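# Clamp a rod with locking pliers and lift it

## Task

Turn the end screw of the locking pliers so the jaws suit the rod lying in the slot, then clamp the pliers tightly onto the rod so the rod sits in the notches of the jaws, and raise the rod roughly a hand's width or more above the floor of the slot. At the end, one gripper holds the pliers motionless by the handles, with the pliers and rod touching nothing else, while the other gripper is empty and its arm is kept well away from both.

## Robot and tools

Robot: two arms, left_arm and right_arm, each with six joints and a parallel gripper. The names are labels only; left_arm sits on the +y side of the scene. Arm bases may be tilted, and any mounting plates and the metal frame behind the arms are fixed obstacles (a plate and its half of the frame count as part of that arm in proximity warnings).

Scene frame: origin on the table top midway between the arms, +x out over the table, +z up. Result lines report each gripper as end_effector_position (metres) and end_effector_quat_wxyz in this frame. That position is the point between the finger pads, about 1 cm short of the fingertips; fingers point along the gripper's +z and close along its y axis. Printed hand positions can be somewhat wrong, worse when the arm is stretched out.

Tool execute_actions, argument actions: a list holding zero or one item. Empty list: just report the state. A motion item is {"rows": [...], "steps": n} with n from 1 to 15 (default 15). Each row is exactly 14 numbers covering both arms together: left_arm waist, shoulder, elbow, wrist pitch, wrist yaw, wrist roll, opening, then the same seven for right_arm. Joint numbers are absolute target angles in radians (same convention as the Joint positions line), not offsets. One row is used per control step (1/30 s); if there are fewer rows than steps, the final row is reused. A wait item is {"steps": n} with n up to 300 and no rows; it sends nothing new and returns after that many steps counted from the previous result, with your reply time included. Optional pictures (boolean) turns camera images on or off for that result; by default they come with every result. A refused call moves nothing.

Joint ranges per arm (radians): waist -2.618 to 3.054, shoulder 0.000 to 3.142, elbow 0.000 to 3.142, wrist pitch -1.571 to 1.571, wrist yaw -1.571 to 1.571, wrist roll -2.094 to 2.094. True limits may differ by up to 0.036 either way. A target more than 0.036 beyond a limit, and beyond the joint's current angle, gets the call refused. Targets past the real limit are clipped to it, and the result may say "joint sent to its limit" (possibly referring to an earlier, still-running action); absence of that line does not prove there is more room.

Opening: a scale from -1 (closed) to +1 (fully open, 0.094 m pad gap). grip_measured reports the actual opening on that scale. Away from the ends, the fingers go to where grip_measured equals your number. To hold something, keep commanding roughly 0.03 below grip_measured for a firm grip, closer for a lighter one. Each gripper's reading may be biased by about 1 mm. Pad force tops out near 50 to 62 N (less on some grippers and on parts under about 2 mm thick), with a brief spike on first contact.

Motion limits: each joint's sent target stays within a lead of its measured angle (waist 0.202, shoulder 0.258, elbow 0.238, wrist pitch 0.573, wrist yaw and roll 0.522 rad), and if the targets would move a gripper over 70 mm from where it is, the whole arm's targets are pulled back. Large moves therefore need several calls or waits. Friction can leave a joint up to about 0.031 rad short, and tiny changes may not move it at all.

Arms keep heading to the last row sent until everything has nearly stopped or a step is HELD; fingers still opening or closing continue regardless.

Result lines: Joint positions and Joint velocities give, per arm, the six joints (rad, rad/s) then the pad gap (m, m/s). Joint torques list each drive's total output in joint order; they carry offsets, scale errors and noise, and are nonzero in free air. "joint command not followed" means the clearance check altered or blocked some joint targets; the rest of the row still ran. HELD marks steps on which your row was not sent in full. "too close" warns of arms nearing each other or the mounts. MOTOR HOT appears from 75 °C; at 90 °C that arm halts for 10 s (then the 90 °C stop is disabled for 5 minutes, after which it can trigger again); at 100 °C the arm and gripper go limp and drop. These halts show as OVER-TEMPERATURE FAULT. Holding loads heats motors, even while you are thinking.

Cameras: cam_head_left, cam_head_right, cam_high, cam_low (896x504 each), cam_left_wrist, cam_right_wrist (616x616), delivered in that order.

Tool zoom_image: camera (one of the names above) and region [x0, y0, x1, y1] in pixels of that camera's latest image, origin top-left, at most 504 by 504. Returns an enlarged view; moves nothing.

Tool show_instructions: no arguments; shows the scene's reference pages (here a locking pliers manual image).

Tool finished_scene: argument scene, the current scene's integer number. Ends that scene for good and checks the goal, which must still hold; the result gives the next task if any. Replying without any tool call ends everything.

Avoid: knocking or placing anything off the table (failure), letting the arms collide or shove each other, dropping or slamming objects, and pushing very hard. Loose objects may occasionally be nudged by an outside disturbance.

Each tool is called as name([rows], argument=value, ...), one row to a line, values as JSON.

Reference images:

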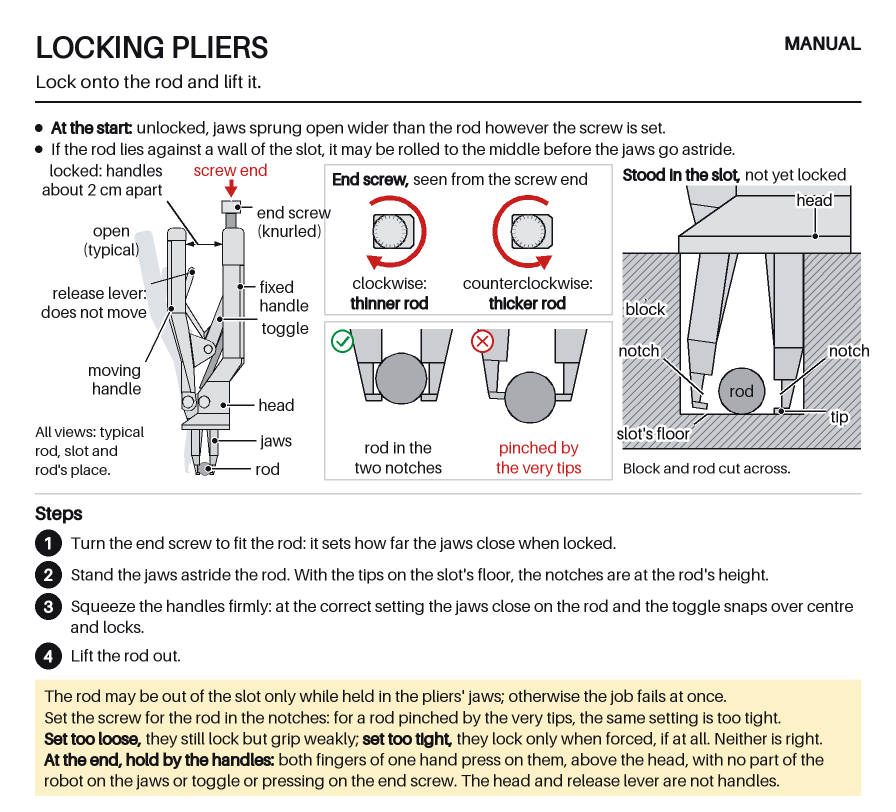

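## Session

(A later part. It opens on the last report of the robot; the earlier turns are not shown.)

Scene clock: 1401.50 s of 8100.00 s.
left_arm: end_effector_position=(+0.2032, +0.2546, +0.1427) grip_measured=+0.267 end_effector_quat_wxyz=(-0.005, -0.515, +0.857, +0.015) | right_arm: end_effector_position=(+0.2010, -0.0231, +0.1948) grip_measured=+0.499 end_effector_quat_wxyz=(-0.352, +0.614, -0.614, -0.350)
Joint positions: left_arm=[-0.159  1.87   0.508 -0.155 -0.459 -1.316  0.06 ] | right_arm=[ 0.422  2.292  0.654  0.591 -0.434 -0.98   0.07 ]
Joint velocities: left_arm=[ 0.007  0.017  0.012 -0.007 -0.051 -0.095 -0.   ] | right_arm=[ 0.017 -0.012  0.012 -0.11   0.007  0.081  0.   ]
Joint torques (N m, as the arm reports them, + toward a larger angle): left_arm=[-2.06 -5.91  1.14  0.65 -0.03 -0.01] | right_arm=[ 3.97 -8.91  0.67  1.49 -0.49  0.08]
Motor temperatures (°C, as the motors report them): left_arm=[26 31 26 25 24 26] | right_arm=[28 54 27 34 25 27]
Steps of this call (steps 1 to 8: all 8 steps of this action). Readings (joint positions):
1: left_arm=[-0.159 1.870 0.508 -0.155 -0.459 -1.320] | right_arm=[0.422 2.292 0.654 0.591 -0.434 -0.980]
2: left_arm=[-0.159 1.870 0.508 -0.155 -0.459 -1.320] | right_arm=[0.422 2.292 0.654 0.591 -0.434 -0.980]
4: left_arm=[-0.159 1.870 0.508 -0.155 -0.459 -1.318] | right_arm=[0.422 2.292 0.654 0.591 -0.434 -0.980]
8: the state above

execute_actions([
  {"rows":[[-0.146,1.885,0.49,-0.135,-0.455,-1.31,0.235,0.425,2.283,0.63,0.6,-0.44,-0.98,0.5],[-0.146,1.885,0.49,-0.135,-0.455,-1.31,0.22,0.425,2.283,0.63,0.6,-0.44,-0.98,0.5]],"steps":8},
], pictures=false)

execute_actions([
  {"rows":[[-0.146,1.885,0.49,-0.135,-0.455,-1.31,0.27,0.425,2.283,0.63,0.6,-0.44,-0.98,0.5]],"steps":8},
], pictures=false)

execute_actions([
  {"rows":[[-0.146,1.885,0.49,-0.135,-0.455,-1.31,0.3,0.425,2.283,0.63,0.6,-0.44,-0.98,0.5]],"steps":8},
], pictures=false)

execute_actions([
  {"rows":[[-0.146,1.885,0.49,-0.135,-0.455,-1.31,0.33,0.425,2.283,0.63,0.6,-0.44,-0.98,0.5]],"steps":8},
], pictures=false)

execute_actions([
  {"rows":[[-0.146,1.885,0.49,-0.135,-0.455,-1.31,0.36,0.425,2.283,0.63,0.6,-0.44,-0.98,0.5]],"steps":8},
])

zoom_image(camera="cam_right_wrist", region=[250, 130, 360, 240])

Scene clock: 1413.37 s of 8100.00 s.
left_arm: end_effector_position=(+0.2028, +0.2547, +0.1427) grip_measured=+0.242 end_effector_quat_wxyz=(-0.006, -0.509, +0.861, +0.016) | right_arm: end_effector_position=(+0.2010, -0.0231, +0.1948) grip_measured=+0.499 end_effector_quat_wxyz=(-0.352, +0.614, -0.614, -0.350)
Joint positions: left_arm=[-0.159  1.87   0.508 -0.157 -0.459 -1.301  0.058] | right_arm=[ 0.422  2.292  0.654  0.591 -0.434 -0.98   0.07 ]
Joint velocities: left_arm=[-0.007 -0.007 -0.022 -0.007 -0.081  0.066  0.   ] | right_arm=[ 0.007  0.012 -0.002  0.037 -0.007  0.066 -0.001]
Joint torques (N m, as the arm reports them, + toward a larger angle): left_arm=[-2.11 -5.92  1.15  0.51 -0.03  0.  ] | right_arm=[ 3.99 -8.93  0.88  1.54 -0.51  0.08]
Motor temperatures (°C, as the motors report them): left_arm=[26 30 26 25 24 26] | right_arm=[28 54 27 34 25 27]
Steps of this call (steps 1 to 15: the robot went on to your last target; steps 16 to 348: nothing new was sent; steps 349 to 356: all 8 steps of this action). Readings (joint positions):
349: left_arm=[-0.159 1.870 0.508 -0.156 -0.459 -1.313] | right_arm=[0.422 2.292 0.654 0.591 -0.434 -0.980]
350: left_arm=[-0.159 1.870 0.508 -0.157 -0.459 -1.310] | right_arm=[0.422 2.292 0.654 0.591 -0.434 -0.980]
352: left_arm=[-0.159 1.870 0.508 -0.157 -0.459 -1.306] | right_arm=[0.422 2.292 0.654 0.591 -0.434 -0.980]
356: the state above

Scene clock: 1413.63 s of 8100.00 s.
left_arm: end_effector_position=(+0.2027, +0.2547, +0.1427) grip_measured=+0.276 end_effector_quat_wxyz=(-0.006, -0.508, +0.861, +0.016) | right_arm: end_effector_position=(+0.2010, -0.0231, +0.1948) grip_measured=+0.499 end_effector_quat_wxyz=(-0.352, +0.614, -0.614, -0.350)
Joint positions: left_arm=[-0.159  1.87   0.508 -0.157 -0.459 -1.301  0.06 ] | right_arm=[ 0.422  2.292  0.654  0.591 -0.434 -0.98   0.07 ]
Joint velocities: left_arm=[-0.012  0.002  0.002  0.081 -0.066 -0.022  0.001] | right_arm=[-0.012 -0.007  0.022 -0.022 -0.066  0.022  0.   ]
Joint torques (N m, as the arm reports them, + toward a larger angle): left_arm=[-2.1  -5.92  1.16  0.51 -0.03  0.02] | right_arm=[ 3.8  -8.86  0.59  1.43 -0.55  0.05]
Motor temperatures (°C, as the motors report them): left_arm=[26 30 26 25 24 26] | right_arm=[28 54 27 34 25 27]
Steps of this call (steps 1 to 8: all 8 steps of this action). Readings (joint positions):
1: left_arm=[-0.159 1.870 0.508 -0.157 -0.459 -1.301] | right_arm=[0.422 2.292 0.654 0.591 -0.434 -0.980]
2: left_arm=[-0.159 1.870 0.508 -0.157 -0.459 -1.301] | right_arm=[0.422 2.292 0.654 0.591 -0.434 -0.980]
4: left_arm=[-0.159 1.870 0.508 -0.157 -0.459 -1.301] | right_arm=[0.422 2.292 0.654 0.591 -0.434 -0.980]
8: the state above

Scene clock: 1413.90 s of 8100.00 s.
left_arm: end_effector_position=(+0.2030, +0.2546, +0.1427) grip_measured=+0.304 end_effector_quat_wxyz=(-0.006, -0.509, +0.861, +0.015) | right_arm: end_effector_position=(+0.2010, -0.0231, +0.1948) grip_measured=+0.499 end_effector_quat_wxyz=(-0.352, +0.614, -0.614, -0.350)
Joint positions: left_arm=[-0.159  1.87   0.508 -0.156 -0.459 -1.301  0.061] | right_arm=[ 0.422  2.292  0.654  0.591 -0.434 -0.98   0.07 ]
Joint velocities: left_arm=[-0.002  0.012 -0.002 -0.022  0.007 -0.022  0.001] | right_arm=[-0.002 -0.002 -0.007 -0.051  0.007 -0.037 -0.001]
Joint torques (N m, as the arm reports them, + toward a larger angle): left_arm=[-2.1  -5.91  1.16  0.51 -0.03  0.02] | right_arm=[ 3.64 -8.74  0.83  1.44 -0.52  0.05]
Motor temperatures (°C, as the motors report them): left_arm=[26 30 26 25 24 26] | right_arm=[28 54 27 34 25 27]
Steps of this call (steps 1 to 8: all 8 steps of this action). Readings (joint positions):
1: left_arm=[-0.159 1.870 0.508 -0.157 -0.459 -1.301] | right_arm=[0.422 2.292 0.654 0.591 -0.434 -0.980]
2: left_arm=[-0.159 1.870 0.508 -0.157 -0.459 -1.301] | right_arm=[0.422 2.292 0.654 0.591 -0.434 -0.980]
4: left_arm=[-0.159 1.870 0.508 -0.156 -0.459 -1.301] | right_arm=[0.422 2.292 0.654 0.591 -0.434 -0.980]
8: the state above

Scene clock: 1414.17 s of 8100.00 s.
left_arm: end_effector_position=(+0.2037, +0.2545, +0.1426) grip_measured=+0.331 end_effector_quat_wxyz=(-0.005, -0.509, +0.861, +0.014) | right_arm: end_effector_position=(+0.2010, -0.0231, +0.1948) grip_measured=+0.499 end_effector_quat_wxyz=(-0.352, +0.614, -0.614, -0.350)
Joint positions: left_arm=[-0.159  1.87   0.508 -0.153 -0.459 -1.301  0.063] | right_arm=[ 0.422  2.292  0.654  0.591 -0.434 -0.98   0.07 ]
Joint velocities: left_arm=[ 0.017  0.007 -0.007  0.007 -0.081 -0.037 -0.001] | right_arm=[-0.002 -0.007 -0.007 -0.007  0.051  0.007 -0.001]
Joint torques (N m, as the arm reports them, + toward a larger angle): left_arm=[-2.07 -5.92  1.14  0.48 -0.03  0.02] | right_arm=[ 3.69 -8.92  0.76  1.46 -0.51  0.06]
Motor temperatures (°C, as the motors report them): left_arm=[26 30 26 25 24 26] | right_arm=[28 54 27 34 25 27]
Steps of this call (steps 1 to 8: all 8 steps of this action). Readings (joint positions):
1: left_arm=[-0.159 1.870 0.508 -0.156 -0.459 -1.301] | right_arm=[0.422 2.292 0.654 0.591 -0.434 -0.980]
2: left_arm=[-0.159 1.870 0.508 -0.154 -0.459 -1.301] | right_arm=[0.422 2.292 0.654 0.591 -0.434 -0.980]
4: left_arm=[-0.159 1.870 0.508 -0.153 -0.459 -1.301] | right_arm=[0.422 2.292 0.654 0.591 -0.434 -0.980]
8: the state above

Scene clock: 1414.43 s of 8100.00 s.
left_arm: end_effector_position=(+0.2039, +0.2544, +0.1426) grip_measured=+0.359 end_effector_quat_wxyz=(-0.004, -0.510, +0.860, +0.014) | right_arm: end_effector_position=(+0.2010, -0.0231, +0.1948) grip_measured=+0.499 end_effector_quat_wxyz=(-0.352, +0.614, -0.614, -0.350)
Joint positions: left_arm=[-0.159  1.87   0.508 -0.152 -0.459 -1.303  0.064] | right_arm=[ 0.422  2.292  0.654  0.591 -0.434 -0.98   0.07 ]
Joint velocities: left_arm=[ 0.007  0.002  0.002 -0.051 -0.037  0.037  0.   ] | right_arm=[ 0.002  0.002  0.012 -0.007 -0.007 -0.066  0.   ]
Joint torques (N m, as the arm reports them, + toward a larger angle): left_arm=[-2.1  -5.92  1.12  0.46 -0.03  0.05] | right_arm=[ 3.83 -8.84  0.83  1.47 -0.5   0.03]
Motor temperatures (°C, as the motors report them): left_arm=[26 30 26 25 24 26] | right_arm=[28 54 27 34 25 27]
Steps of this call (steps 1 to 8: all 8 steps of this action). Readings (joint positions):
1: left_arm=[-0.159 1.870 0.508 -0.153 -0.459 -1.301] | right_arm=[0.422 2.292 0.654 0.591 -0.434 -0.980]
2: left_arm=[-0.159 1.870 0.508 -0.152 -0.459 -1.302] | right_arm=[0.422 2.292 0.654 0.591 -0.434 -0.980]
4: left_arm=[-0.159 1.870 0.508 -0.152 -0.459 -1.302] | right_arm=[0.422 2.292 0.654 0.591 -0.434 -0.980]
8: the state above

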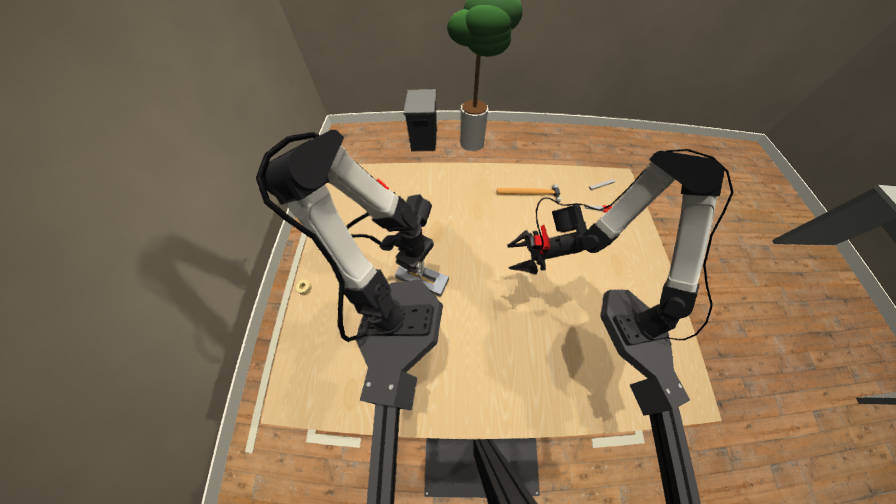

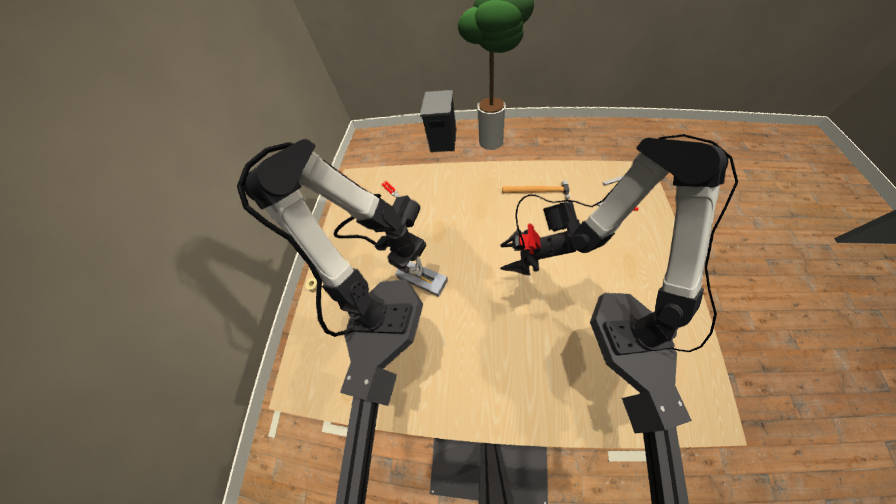

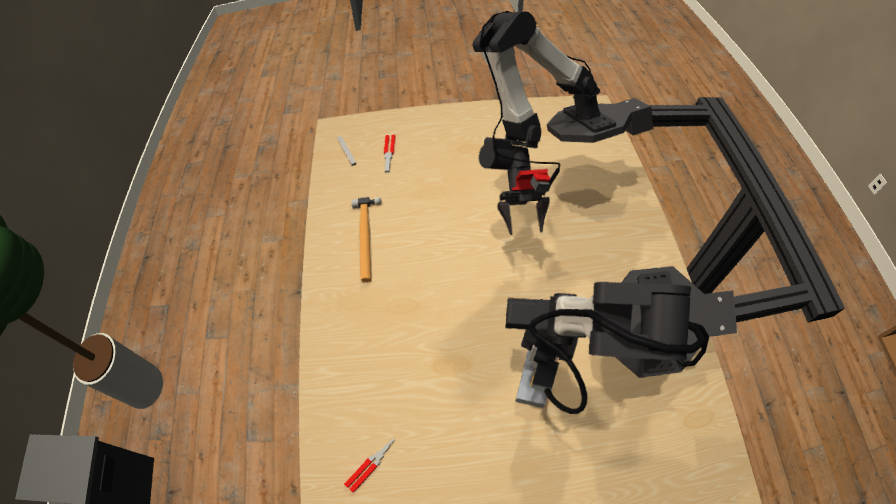

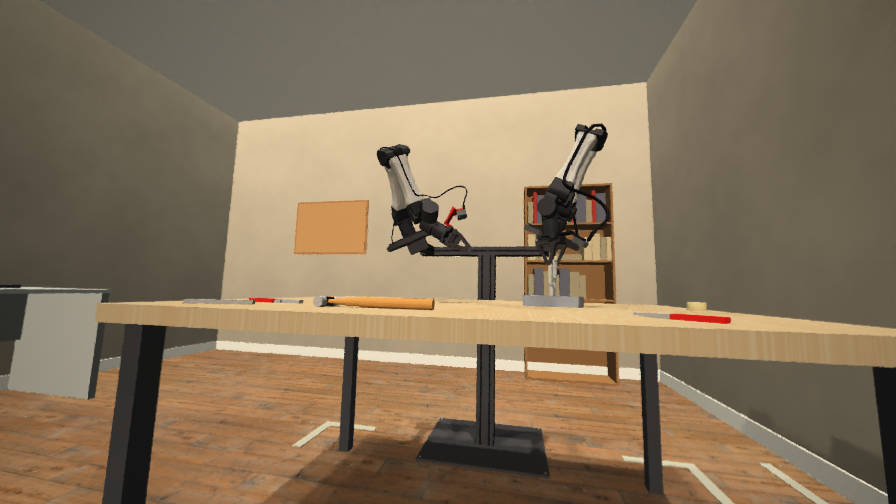

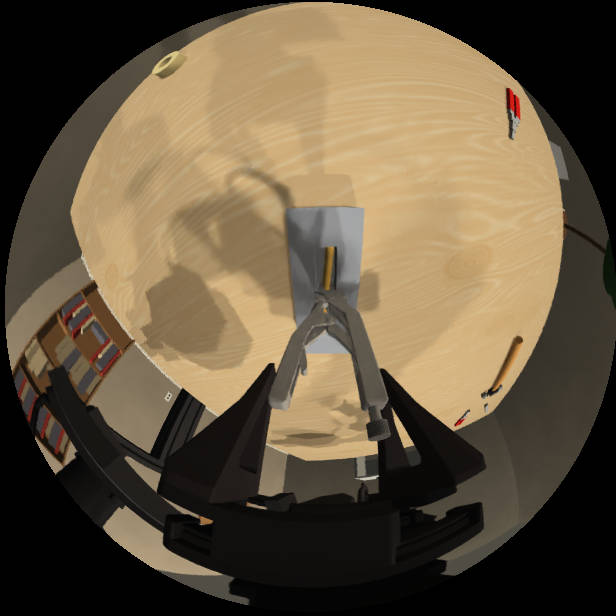

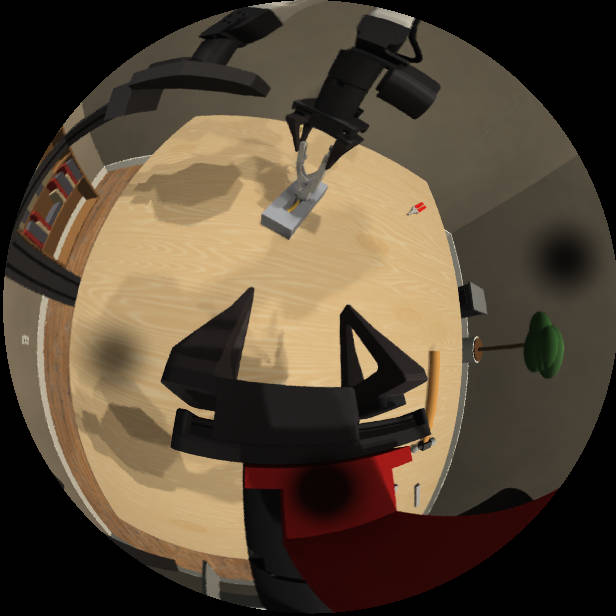

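Region (250, 130, 360, 240) of cam_right_wrist's 616x616 image, scaled by 4.582, with more detail than that image has.

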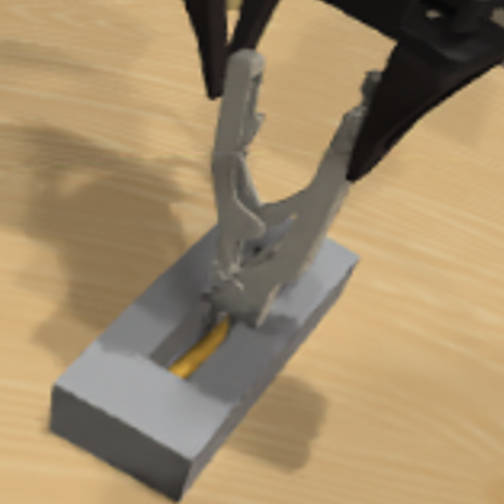

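execute_actions([
  {"rows":[[-0.16,1.87,0.5,-0.165,-0.455,-1.33,0.4,0.425,2.283,0.63,0.6,-0.44,-0.98,0.5],[-0.16,1.87,0.5,-0.17,-0.455,-1.33,0.45,0.425,2.283,0.63,0.6,-0.44,-0.98,0.5],[-0.16,1.87,0.5,-0.175,-0.455,-1.33,0.5,0.425,2.283,0.63,0.6,-0.44,-0.98,0.5],[-0.165,1.865,0.51,-0.19,-0.455,-1.33,0.6,0.425,2.283,0.63,0.6,-0.44,-0.98,0.5],[-0.17,1.855,0.515,-0.21,-0.455,-1.34,0.8,0.425,2.283,0.63,0.6,-0.44,-0.98,0.5],[-0.176,1.84,0.52,-0.23,-0.455,-1.35,1,0.425,2.283,0.63,0.6,-0.44,-0.98,0.5],[-0.182,1.825,0.525,-0.25,-0.455,-1.36,1,0.425,2.283,0.63,0.6,-0.44,-0.98,0.5],[-0.188,1.81,0.53,-0.27,-0.455,-1.37,1,0.425,2.283,0.63,0.6,-0.44,-0.98,0.5],[-0.194,1.795,0.535,-0.29,-0.455,-1.38,1,0.425,2.283,0.63,0.6,-0.44,-0.98,0.5],[-0.2,1.78,0.54,-0.31,-0.455,-1.39,1,0.425,2.283,0.63,0.6,-0.44,-0.98,0.5],[-0.206,1.765,0.545,-0.33,-0.455,-1.39,1,0.425,2.283,0.63,0.6,-0.44,-0.98,0.5],[-0.212,1.75,0.55,-0.35,-0.455,-1.39,1,0.425,2.283,0.63,0.6,-0.44,-0.98,0.5],[-0.218,1.735,0.555,-0.365,-0.455,-1.39,1,0.425,2.283,0.63,0.6,-0.44,-0.98,0.5],[-0.224,1.72,0.56,-0.38,-0.455,-1.39,1,0.425,2.283,0.63,0.6,-0.44,-0.98,0.5],[-0.23,1.71,0.565,-0.385,-0.455,-1.39,1,0.425,2.283,0.63,0.6,-0.44,-0.98,0.5]],"steps":15},
], pictures=false)

execute_actions([
  {"rows":[[-0.235,1.71,0.57,-0.385,-0.455,-1.39,1,0.425,2.283,0.63,0.6,-0.44,-0.98,0.5],[-0.238,1.71,0.576,-0.385,-0.455,-1.39,1,0.425,2.283,0.63,0.6,-0.44,-0.98,0.5],[-0.24,1.72,0.582,-0.385,-0.455,-1.39,1,0.425,2.283,0.63,0.6,-0.44,-0.98,0.5],[-0.241,1.74,0.588,-0.38,-0.455,-1.39,1,0.425,2.283,0.63,0.6,-0.44,-0.98,0.5],[-0.241,1.75,0.594,-0.375,-0.455,-1.39,1,0.425,2.283,0.63,0.6,-0.44,-0.98,0.5],[-0.241,1.757,0.6,-0.37,-0.455,-1.39,1,0.425,2.283,0.63,0.6,-0.44,-0.98,0.5],[-0.241,1.764,0.606,-0.37,-0.455,-1.39,1,0.425,2.283,0.63,0.6,-0.44,-0.98,0.5],[-0.241,1.771,0.612,-0.37,-0.455,-1.39,0.8,0.425,2.283,0.63,0.6,-0.44,-0.98,0.5],[-0.241,1.778,0.618,-0.37,-0.455,-1.39,0.6,0.425,2.283,0.63,0.6,-0.44,-0.98,0.5],[-0.241,1.785,0.622,-0.37,-0.455,-1.39,0.4,0.425,2.283,0.63,0.6,-0.44,-0.98,0.5],[-0.241,1.79,0.622,-0.37,-0.455,-1.39,0.2,0.425,2.283,0.63,0.6,-0.44,-0.98,0.5],[-0.241,1.795,0.622,-0.36,-0.455,-1.39,0.0,0.425,2.283,0.63,0.6,-0.44,-0.98,0.5],[-0.241,1.797,0.622,-0.35,-0.455,-1.39,-0.15,0.425,2.283,0.63,0.6,-0.44,-0.98,0.5],[-0.241,1.797,0.622,-0.345,-0.455,-1.39,-0.2,0.425,2.283,0.63,0.6,-0.44,-0.98,0.5]],"steps":15},
], pictures=false)

execute_actions([
  {"steps":15},
])

Scene clock: 1446.43 s of 8100.00 s.
left_arm: end_effector_position=(+0.2108, +0.2546, +0.1721) grip_measured=+1.000 end_effector_quat_wxyz=(+0.001, -0.521, +0.854, +0.007) | right_arm: end_effector_position=(+0.2010, -0.0231, +0.1948) grip_measured=+0.499 end_effector_quat_wxyz=(-0.352, +0.614, -0.614, -0.350)
Joint positions: left_arm=[-0.209  1.743  0.539 -0.314 -0.459 -1.373  0.094] | right_arm=[ 0.422  2.292  0.654  0.591 -0.434 -0.98   0.07 ]
Joint velocities: left_arm=[-0.193 -0.418  0.168 -0.418  0.066 -0.037  0.   ] | right_arm=[-0.012 -0.012 -0.007  0.007 -0.066  0.037  0.001]
Joint torques (N m, as the arm reports them, + toward a larger angle): left_arm=[-3.85 -7.68  5.12  0.22  0.01  0.05] | right_arm=[ 3.73 -9.    0.83  1.49 -0.54  0.06]
Motor temperatures (°C, as the motors report them): left_arm=[26 30 25 25 24 26] | right_arm=[28 54 27 34 25 27]
Steps of this call (steps 1 to 15: the robot went on to your last target; steps 16 to 945: nothing new was sent; steps 946 to 960: all 15 steps of this action). Readings (joint positions):
946: left_arm=[-0.159 1.870 0.508 -0.152 -0.459 -1.307] | right_arm=[0.422 2.292 0.654 0.591 -0.434 -0.980]
947: left_arm=[-0.159 1.870 0.508 -0.154 -0.459 -1.310] | right_arm=[0.422 2.292 0.654 0.591 -0.434 -0.980]
949: left_arm=[-0.159 1.870 0.508 -0.158 -0.459 -1.315] | right_arm=[0.422 2.292 0.654 0.591 -0.434 -0.980]
953: left_arm=[-0.166 1.850 0.508 -0.200 -0.459 -1.335] | right_arm=[0.422 2.292 0.654 0.591 -0.434 -0.980]
960: the state above

Scene clock: 1446.93 s of 8100.00 s.
left_arm: end_effector_position=(+0.2247, +0.2467, +0.1757) grip_measured=-0.188 end_effector_quat_wxyz=(+0.002, -0.515, +0.857, +0.006) | right_arm: end_effector_position=(+0.2010, -0.0231, +0.1948) grip_measured=+0.499 end_effector_quat_wxyz=(-0.352, +0.614, -0.614, -0.350)
Joint positions: left_arm=[-0.231  1.78   0.606 -0.353 -0.459 -1.383  0.038] | right_arm=[ 0.422  2.292  0.654  0.591 -0.434 -0.98   0.07 ]
Joint velocities: left_arm=[-0.002  0.066  0.002 -0.007  0.007  0.037 -0.019] | right_arm=[-0.022  0.002 -0.002 -0.022 -0.037  0.081 -0.001]
Joint torques (N m, as the arm reports them, + toward a larger angle): left_arm=[-3.92 -6.11  5.47  0.4  -0.03  0.07] | right_arm=[ 3.87 -8.82  0.81  1.45 -0.55  0.02]
Motor temperatures (°C, as the motors report them): left_arm=[26 30 25 25 24 26] | right_arm=[28 54 27 34 25 27]
Steps of this call (steps 1 to 15: all 15 steps of this action). Readings (joint positions):
1: left_arm=[-0.215 1.731 0.545 -0.325 -0.459 -1.375] | right_arm=[0.422 2.292 0.654 0.591 -0.434 -0.980]
2: left_arm=[-0.220 1.723 0.551 -0.334 -0.459 -1.377] | right_arm=[0.422 2.292 0.654 0.591 -0.434 -0.980]
4: left_arm=[-0.228 1.721 0.564 -0.344 -0.459 -1.380] | right_arm=[0.422 2.292 0.654 0.591 -0.434 -0.980]
8: left_arm=[-0.231 1.740 0.586 -0.351 -0.459 -1.382] | right_arm=[0.422 2.292 0.654 0.591 -0.434 -0.980]
15: the state above

Scene clock: 1447.43 s of 8100.00 s.
left_arm: end_effector_position=(+0.2244, +0.2466, +0.1754) grip_measured=-0.198 end_effector_quat_wxyz=(+0.001, -0.515, +0.857, +0.006) | right_arm: end_effector_position=(+0.2010, -0.0231, +0.1948) grip_measured=+0.499 end_effector_quat_wxyz=(-0.352, +0.614, -0.614, -0.350)
Joint positions: left_arm=[-0.231  1.781  0.606 -0.353 -0.459 -1.384  0.038] | right_arm=[ 0.422  2.292  0.654  0.591 -0.434 -0.98   0.07 ]
Joint velocities: left_arm=[ 0.007 -0.002 -0.002 -0.037 -0.037  0.095 -0.   ] | right_arm=[ 0.007 -0.027  0.002  0.007 -0.022 -0.007 -0.   ]
Joint torques (N m, as the arm reports them, + toward a larger angle): left_arm=[-3.94 -5.95  5.36  0.39 -0.02  0.05] | right_arm=[ 3.91 -8.98  0.8   1.47 -0.51  0.08]
Motor temperatures (°C, as the motors report them): left_arm=[26 30 25 25 24 26] | right_arm=[28 54 27 34 25 27]
Steps of this call (steps 1 to 15: the robot went on to your last target). Readings (joint positions):
1: left_arm=[-0.231 1.781 0.606 -0.353 -0.459 -1.383] | right_arm=[0.422 2.292 0.654 0.591 -0.434 -0.980]
2: left_arm=[-0.231 1.781 0.606 -0.353 -0.459 -1.383] | right_arm=[0.422 2.292 0.654 0.591 -0.434 -0.980]
4: left_arm=[-0.231 1.781 0.606 -0.353 -0.459 -1.384] | right_arm=[0.422 2.292 0.654 0.591 -0.434 -0.980]
8: left_arm=[-0.231 1.781 0.606 -0.353 -0.459 -1.384] | right_arm=[0.422 2.292 0.654 0.591 -0.434 -0.980]
15: the state above
All arms were judged still, so your last target was given up. Only a new action makes them travel on or press farther. Fingers that are still opening or closing keep moving.

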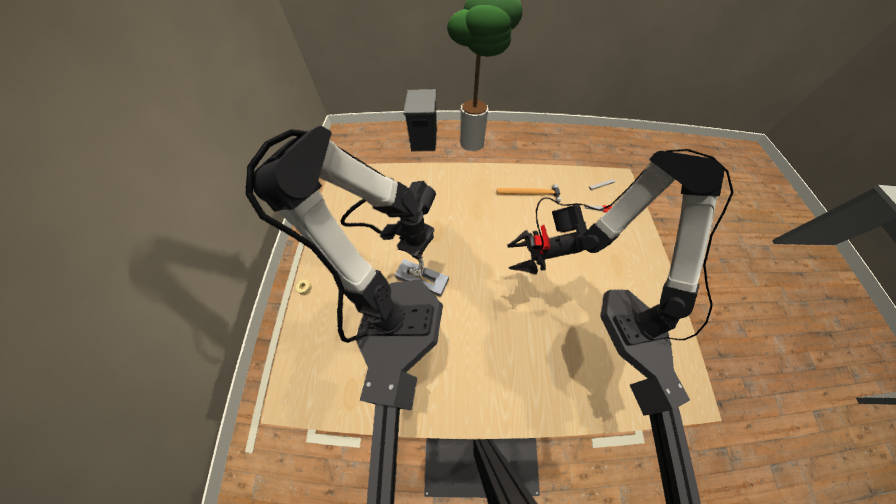

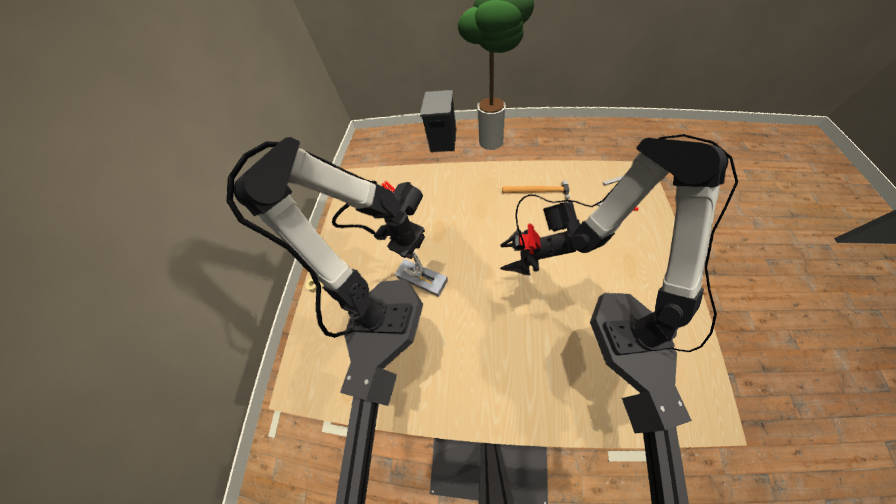

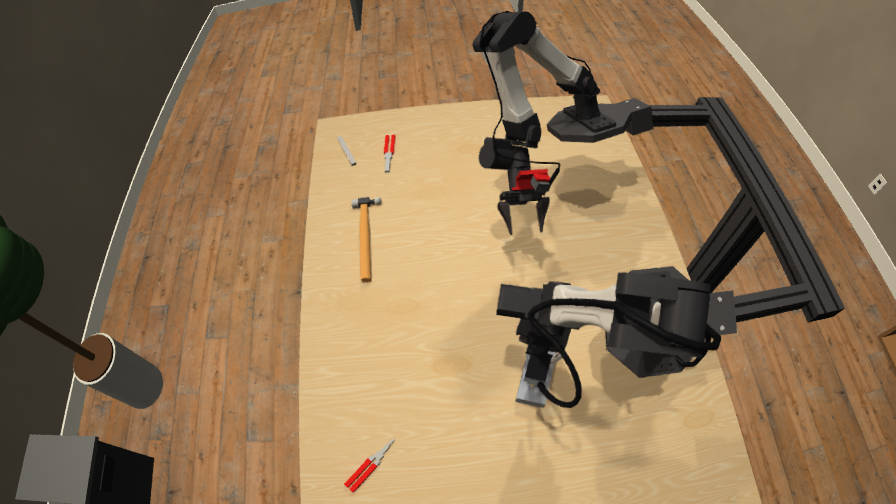

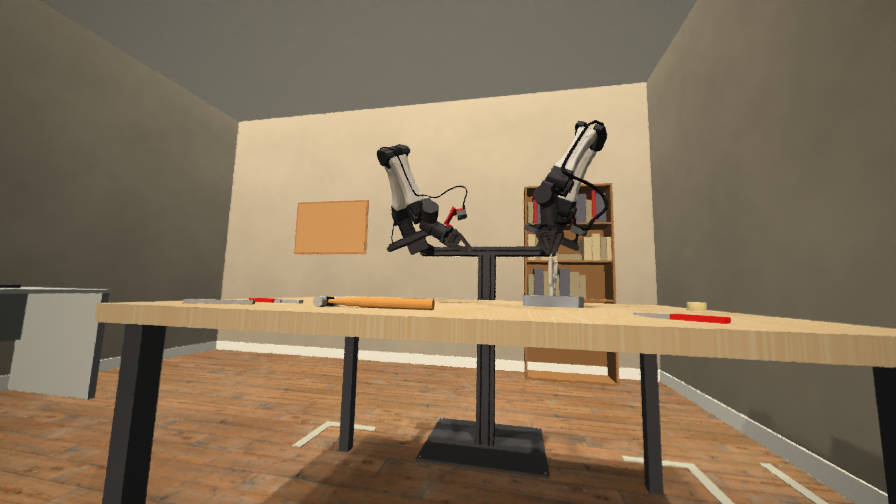

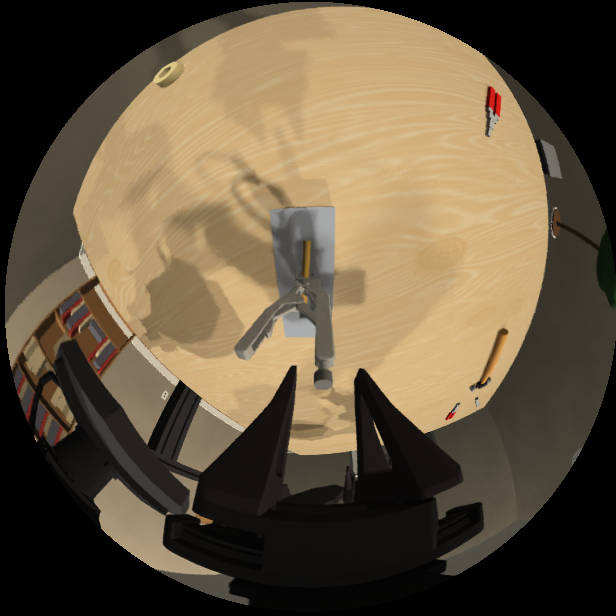

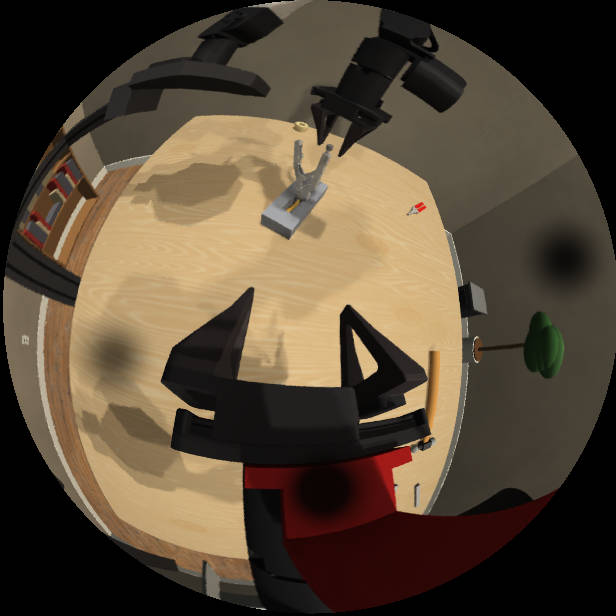

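execute_actions([
  {"rows":[[-0.235,1.79,0.612,-0.36,-0.455,0.86,-0.3,0.425,2.283,0.63,0.6,-0.44,-0.98,0.5]],"steps":15},
], pictures=false)

execute_actions([
  {"rows":[[-0.235,1.79,0.612,-0.36,-0.455,0.86,-0.5,0.425,2.283,0.63,0.6,-0.44,-0.98,0.5]],"steps":15},
], pictures=false)

execute_actions([
  {"rows":[[-0.235,1.79,0.612,-0.36,-0.455,0.86,-0.53,0.425,2.283,0.63,0.6,-0.44,-0.98,0.5],[-0.235,1.79,0.612,-0.36,-0.455,0.86,-0.56,0.425,2.283,0.63,0.6,-0.44,-0.98,0.5],[-0.235,1.79,0.612,-0.36,-0.455,0.86,-0.59,0.425,2.283,0.63,0.6,-0.44,-0.98,0.5],[-0.235,1.79,0.612,-0.36,-0.455,0.86,-0.62,0.425,2.283,0.63,0.6,-0.44,-0.98,0.5],[-0.235,1.79,0.612,-0.36,-0.455,0.86,-0.645,0.425,2.283,0.63,0.6,-0.44,-0.98,0.5],[-0.235,1.79,0.612,-0.36,-0.455,0.86,-0.67,0.425,2.283,0.63,0.6,-0.44,-0.98,0.5],[-0.235,1.79,0.612,-0.36,-0.455,0.86,-0.695,0.425,2.283,0.63,0.6,-0.44,-0.98,0.5],[-0.235,1.79,0.612,-0.36,-0.455,0.86,-0.72,0.425,2.283,0.63,0.6,-0.44,-0.98,0.5],[-0.235,1.79,0.612,-0.36,-0.455,0.86,-0.74,0.425,2.283,0.63,0.6,-0.44,-0.98,0.5],[-0.235,1.79,0.612,-0.36,-0.455,0.86,-0.76,0.425,2.283,0.63,0.6,-0.44,-0.98,0.5],[-0.235,1.79,0.612,-0.36,-0.455,0.86,-0.775,0.425,2.283,0.63,0.6,-0.44,-0.98,0.5],[-0.235,1.79,0.612,-0.36,-0.455,0.86,-0.785,0.425,2.283,0.63,0.6,-0.44,-0.98,0.5]],"steps":15},
], pictures=false)

execute_actions([
  {"rows":[[-0.235,1.79,0.612,-0.36,-0.455,0.79,-0.785,0.425,2.283,0.63,0.6,-0.44,-0.98,0.5],[-0.235,1.79,0.612,-0.36,-0.455,0.72,-0.785,0.425,2.283,0.63,0.6,-0.44,-0.98,0.5],[-0.235,1.79,0.612,-0.36,-0.455,0.65,-0.785,0.425,2.283,0.63,0.6,-0.44,-0.98,0.5],[-0.235,1.79,0.612,-0.36,-0.455,0.58,-0.785,0.425,2.283,0.63,0.6,-0.44,-0.98,0.5],[-0.235,1.79,0.612,-0.36,-0.455,0.51,-0.785,0.425,2.283,0.63,0.6,-0.44,-0.98,0.5],[-0.235,1.79,0.612,-0.36,-0.455,0.44,-0.785,0.425,2.283,0.63,0.6,-0.44,-0.98,0.5],[-0.235,1.79,0.612,-0.36,-0.455,0.37,-0.785,0.425,2.283,0.63,0.6,-0.44,-0.98,0.5],[-0.235,1.79,0.612,-0.36,-0.455,0.3,-0.785,0.425,2.283,0.63,0.6,-0.44,-0.98,0.5],[-0.235,1.79,0.612,-0.36,-0.455,0.23,-0.785,0.425,2.283,0.63,0.6,-0.44,-0.98,0.5],[-0.235,1.79,0.612,-0.36,-0.455,0.16,-0.785,0.425,2.283,0.63,0.6,-0.44,-0.98,0.5],[-0.235,1.79,0.612,-0.36,-0.455,0.09,-0.785,0.425,2.283,0.63,0.6,-0.44,-0.98,0.5],[-0.235,1.79,0.612,-0.36,-0.455,0.02,-0.785,0.425,2.283,0.63,0.6,-0.44,-0.98,0.5],[-0.235,1.79,0.612,-0.36,-0.455,-0.05,-0.785,0.425,2.283,0.63,0.6,-0.44,-0.98,0.5],[-0.235,1.79,0.612,-0.36,-0.455,-0.12,-0.785,0.425,2.283,0.63,0.6,-0.44,-0.98,0.5],[-0.235,1.79,0.612,-0.36,-0.455,-1.88,-0.785,0.425,2.283,0.63,0.6,-0.44,-0.98,0.5]],"steps":15},
], pictures=false)

execute_actions([
  {"steps":38},
])

Scene clock: 1469.60 s of 8100.00 s.
left_arm: end_effector_position=(+0.2244, +0.2466, +0.1754) grip_measured=-0.298 end_effector_quat_wxyz=(-0.003, +0.185, +0.983, +0.005) | right_arm: end_effector_position=(+0.2010, -0.0231, +0.1948) grip_measured=+0.499 end_effector_quat_wxyz=(-0.352, +0.614, -0.614, -0.350)
Joint positions: left_arm=[-0.231  1.781  0.606 -0.353 -0.459  0.07   0.033] | right_arm=[ 0.422  2.292  0.654  0.591 -0.434 -0.98   0.07 ]
Joint velocities: left_arm=[-0.017  0.007 -0.012 -0.051  0.022  2.777 -0.001] | right_arm=[-0.002 -0.012 -0.002  0.007 -0.037 -0.081  0.001]
Joint torques (N m, as the arm reports them, + toward a larger angle): left_arm=[-3.5  -6.66  4.47  0.32  0.06  0.13] | right_arm=[ 3.81 -8.93  0.95  1.48 -0.57  0.08]
Motor temperatures (°C, as the motors report them): left_arm=[27 30 26 25 24 26] | right_arm=[28 54 27 34 25 27]
Steps of this call (steps 1 to 650: nothing new was sent; steps 651 to 665: all 15 steps of this action). Readings (joint positions):
651: left_arm=[-0.231 1.781 0.606 -0.353 -0.459 -1.309] | right_arm=[0.422 2.292 0.654 0.591 -0.434 -0.980]
652: left_arm=[-0.231 1.781 0.606 -0.353 -0.459 -1.209] | right_arm=[0.422 2.292 0.654 0.591 -0.434 -0.980]
654: left_arm=[-0.231 1.781 0.606 -0.353 -0.459 -1.013] | right_arm=[0.422 2.292 0.654 0.591 -0.434 -0.980]
658: left_arm=[-0.231 1.781 0.606 -0.353 -0.459 -0.619] | right_arm=[0.422 2.292 0.654 0.591 -0.434 -0.980]
665: the state above

Scene clock: 1470.10 s of 8100.00 s.
left_arm: end_effector_position=(+0.2244, +0.2466, +0.1754) grip_measured=-0.498 end_effector_quat_wxyz=(-0.005, +0.532, +0.846, +0.004) | right_arm: end_effector_position=(+0.2010, -0.0231, +0.1948) grip_measured=+0.499 end_effector_quat_wxyz=(-0.352, +0.614, -0.614, -0.350)
Joint positions: left_arm=[-0.231  1.781  0.606 -0.353 -0.459  0.821  0.024] | right_arm=[ 0.422  2.292  0.654  0.591 -0.434 -0.98   0.07 ]
Joint velocities: left_arm=[ 0.002  0.002 -0.002 -0.051 -0.007  0.227 -0.   ] | right_arm=[ 0.017  0.007 -0.022 -0.007  0.007  0.051 -0.001]
Joint torques (N m, as the arm reports them, + toward a larger angle): left_arm=[-3.52 -6.67  4.53  0.29  0.1   0.12] | right_arm=[ 3.87 -8.93  0.79  1.48 -0.54  0.09]
Motor temperatures (°C, as the motors report them): left_arm=[27 30 26 25 24 26] | right_arm=[28 54 27 34 25 27]
Steps of this call (steps 1 to 15: all 15 steps of this action). Readings (joint positions):
1: left_arm=[-0.231 1.781 0.606 -0.353 -0.459 0.169] | right_arm=[0.422 2.292 0.654 0.591 -0.434 -0.980]
2: left_arm=[-0.231 1.781 0.606 -0.353 -0.459 0.267] | right_arm=[0.422 2.292 0.654 0.591 -0.434 -0.980]
4: left_arm=[-0.231 1.781 0.606 -0.353 -0.459 0.460] | right_arm=[0.422 2.292 0.654 0.591 -0.434 -0.980]
8: left_arm=[-0.231 1.781 0.606 -0.353 -0.459 0.694] | right_arm=[0.422 2.292 0.654 0.591 -0.434 -0.980]
15: the state above

Scene clock: 1470.60 s of 8100.00 s.
left_arm: end_effector_position=(+0.2244, +0.2466, +0.1754) grip_measured=-0.774 end_effector_quat_wxyz=(-0.005, +0.546, +0.838, +0.004) | right_arm: end_effector_position=(+0.2010, -0.0231, +0.1948) grip_measured=+0.499 end_effector_quat_wxyz=(-0.352, +0.614, -0.614, -0.350)
Joint positions: left_arm=[-0.231  1.781  0.606 -0.353 -0.459  0.853  0.011] | right_arm=[ 0.422  2.292  0.654  0.591 -0.434 -0.98   0.07 ]
Joint velocities: left_arm=[-0.017  0.007 -0.007  0.066  0.037 -0.051 -0.001] | right_arm=[-0.012 -0.002 -0.002  0.022 -0.051 -0.066  0.   ]
Joint torques (N m, as the arm reports them, + toward a larger angle): left_arm=[-3.51 -6.66  4.54  0.28  0.09  0.16] | right_arm=[ 3.7  -8.81  0.71  1.49 -0.51  0.05]
Motor temperatures (°C, as the motors report them): left_arm=[27 30 26 25 24 26] | right_arm=[28 54 27 34 25 27]
Steps of this call (steps 1 to 15: all 15 steps of this action). Readings (joint positions):
1: left_arm=[-0.231 1.781 0.606 -0.353 -0.459 0.827] | right_arm=[0.422 2.292 0.654 0.591 -0.434 -0.980]
2: left_arm=[-0.231 1.781 0.606 -0.353 -0.459 0.833] | right_arm=[0.422 2.292 0.654 0.591 -0.434 -0.980]
4: left_arm=[-0.231 1.781 0.606 -0.353 -0.459 0.841] | right_arm=[0.422 2.292 0.654 0.591 -0.434 -0.980]
8: left_arm=[-0.231 1.781 0.606 -0.353 -0.459 0.848] | right_arm=[0.422 2.292 0.654 0.591 -0.434 -0.980]
15: the state above

Scene clock: 1471.10 s of 8100.00 s.
left_arm: end_effector_position=(+0.2244, +0.2466, +0.1754) grip_measured=-0.774 end_effector_quat_wxyz=(-0.003, +0.190, +0.982, +0.005) | right_arm: end_effector_position=(+0.2010, -0.0231, +0.1948) grip_measured=+0.499 end_effector_quat_wxyz=(-0.352, +0.614, -0.614, -0.350)
Joint positions: left_arm=[-0.231  1.781  0.606 -0.353 -0.459  0.081  0.011] | right_arm=[ 0.422  2.292  0.654  0.591 -0.434 -0.98   0.07 ]
Joint velocities: left_arm=[ 0.002  0.002 -0.012 -0.022 -0.022 -2.806  0.   ] | right_arm=[ 0.002  0.012 -0.007 -0.007  0.037  0.007 -0.001]
Joint torques (N m, as the arm reports them, + toward a larger angle): left_arm=[-3.58 -6.74  4.64  0.31  0.02  0.06] | right_arm=[ 3.69 -8.92  0.72  1.48 -0.54  0.04]
Motor temperatures (°C, as the motors report them): left_arm=[27 30 26 25 24 26] | right_arm=[28 54 27 34 25 27]
Steps of this call (steps 1 to 15: all 15 steps of this action). Readings (joint positions):
1: left_arm=[-0.231 1.781 0.606 -0.353 -0.459 0.844] | right_arm=[0.422 2.292 0.654 0.591 -0.434 -0.980]
2: left_arm=[-0.231 1.781 0.606 -0.353 -0.459 0.825] | right_arm=[0.422 2.292 0.654 0.591 -0.434 -0.980]
4: left_arm=[-0.231 1.781 0.606 -0.353 -0.459 0.757] | right_arm=[0.422 2.292 0.654 0.591 -0.434 -0.980]
8: left_arm=[-0.231 1.781 0.606 -0.353 -0.459 0.552] | right_arm=[0.422 2.292 0.654 0.591 -0.434 -0.980]
15: the state above

Scene clock: 1472.37 s of 8100.00 s.
left_arm: end_effector_position=(+0.2219, +0.2473, +0.1756) grip_measured=-0.774 end_effector_quat_wxyz=(-0.001, +0.703, -0.711, -0.010) | right_arm: end_effector_position=(+0.2010, -0.0231, +0.1948) grip_measured=+0.499 end_effector_quat_wxyz=(-0.352, +0.614, -0.614, -0.350)
Joint positions: left_arm=[-0.232  1.781  0.606 -0.365 -0.46  -1.869  0.011] | right_arm=[ 0.422  2.292  0.654  0.591 -0.434 -0.98   0.07 ]
Joint velocities: left_arm=[-0.007  0.007 -0.007  0.022 -0.007 -0.022 -0.   ] | right_arm=[ 0.007 -0.007 -0.007 -0.007 -0.095 -0.007 -0.   ]
Joint torques (N m, as the arm reports them, + toward a larger angle): left_arm=[-3.32 -6.54  4.42  0.3  -0.01  0.02] | right_arm=[ 3.67 -8.94  0.72  1.46 -0.57  0.06]
Motor temperatures (°C, as the motors report them): left_arm=[27 30 26 25 24 26] | right_arm=[28 54 27 34 25 27]
Steps of this call (steps 1 to 38: the robot went on to your last target). Readings (joint positions):
1: left_arm=[-0.231 1.781 0.606 -0.353 -0.459 -0.018] | right_arm=[0.422 2.292 0.654 0.591 -0.434 -0.980]
2: left_arm=[-0.231 1.781 0.606 -0.353 -0.459 -0.116] | right_arm=[0.422 2.292 0.654 0.591 -0.434 -0.980]
4: left_arm=[-0.231 1.781 0.606 -0.353 -0.460 -0.311] | right_arm=[0.422 2.292 0.654 0.591 -0.434 -0.980]
8: left_arm=[-0.231 1.781 0.606 -0.355 -0.462 -0.703] | right_arm=[0.422 2.292 0.654 0.591 -0.434 -0.980]
38: the state above

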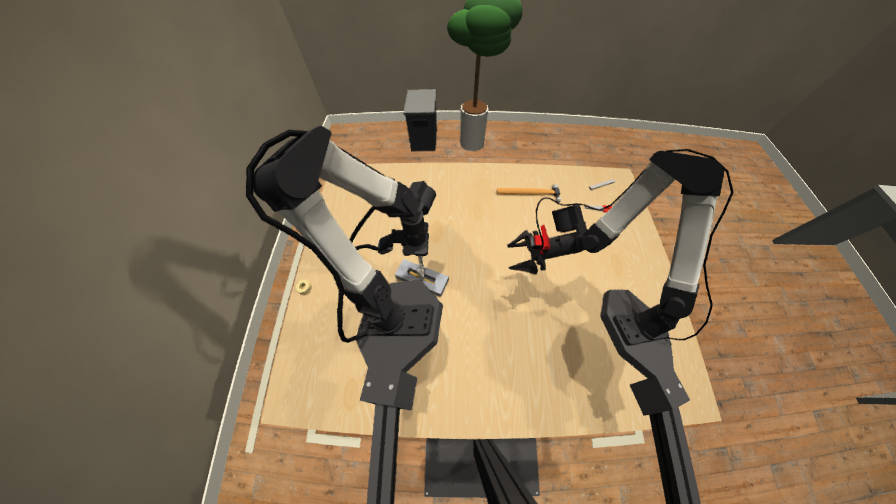

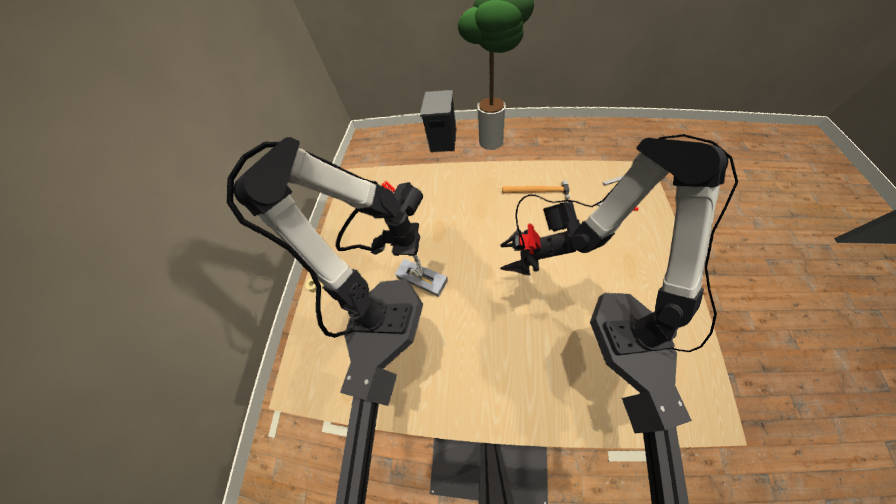

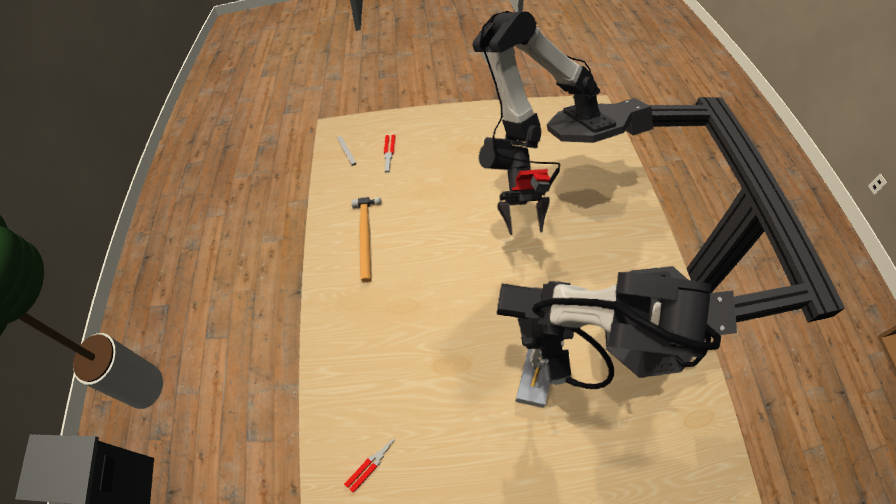

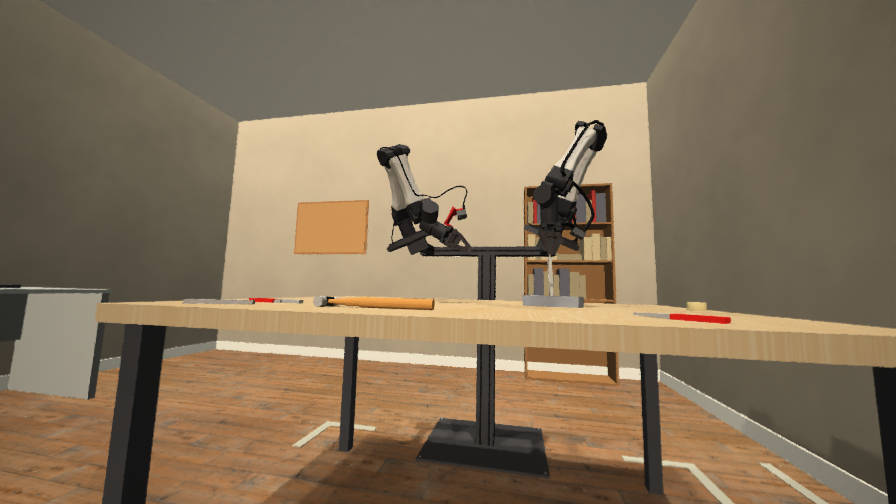

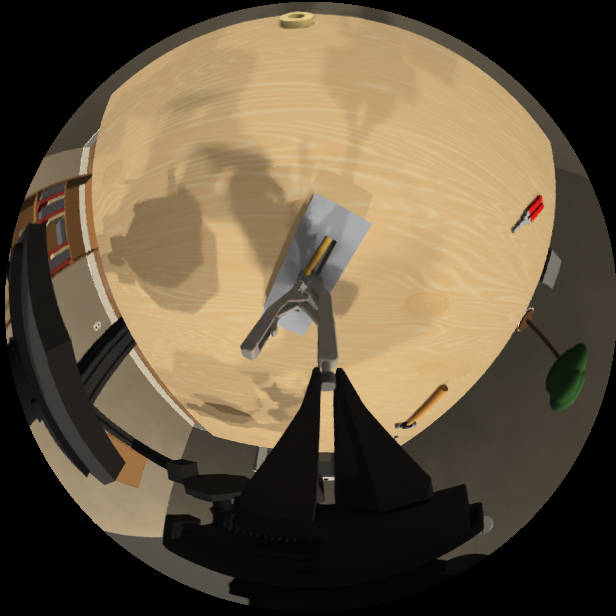

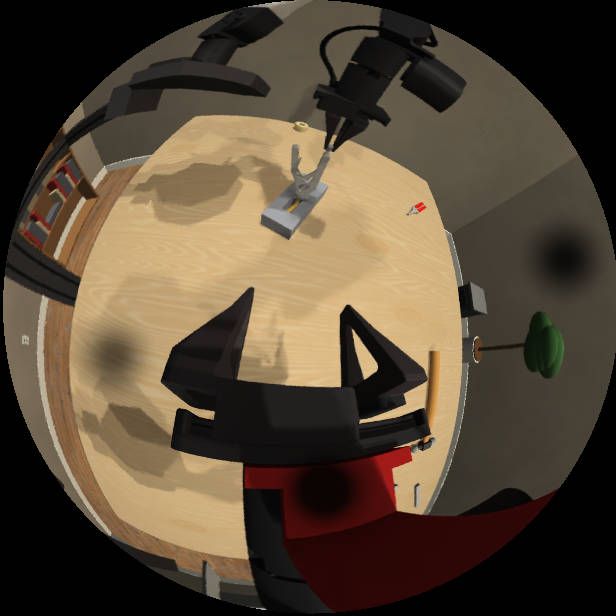

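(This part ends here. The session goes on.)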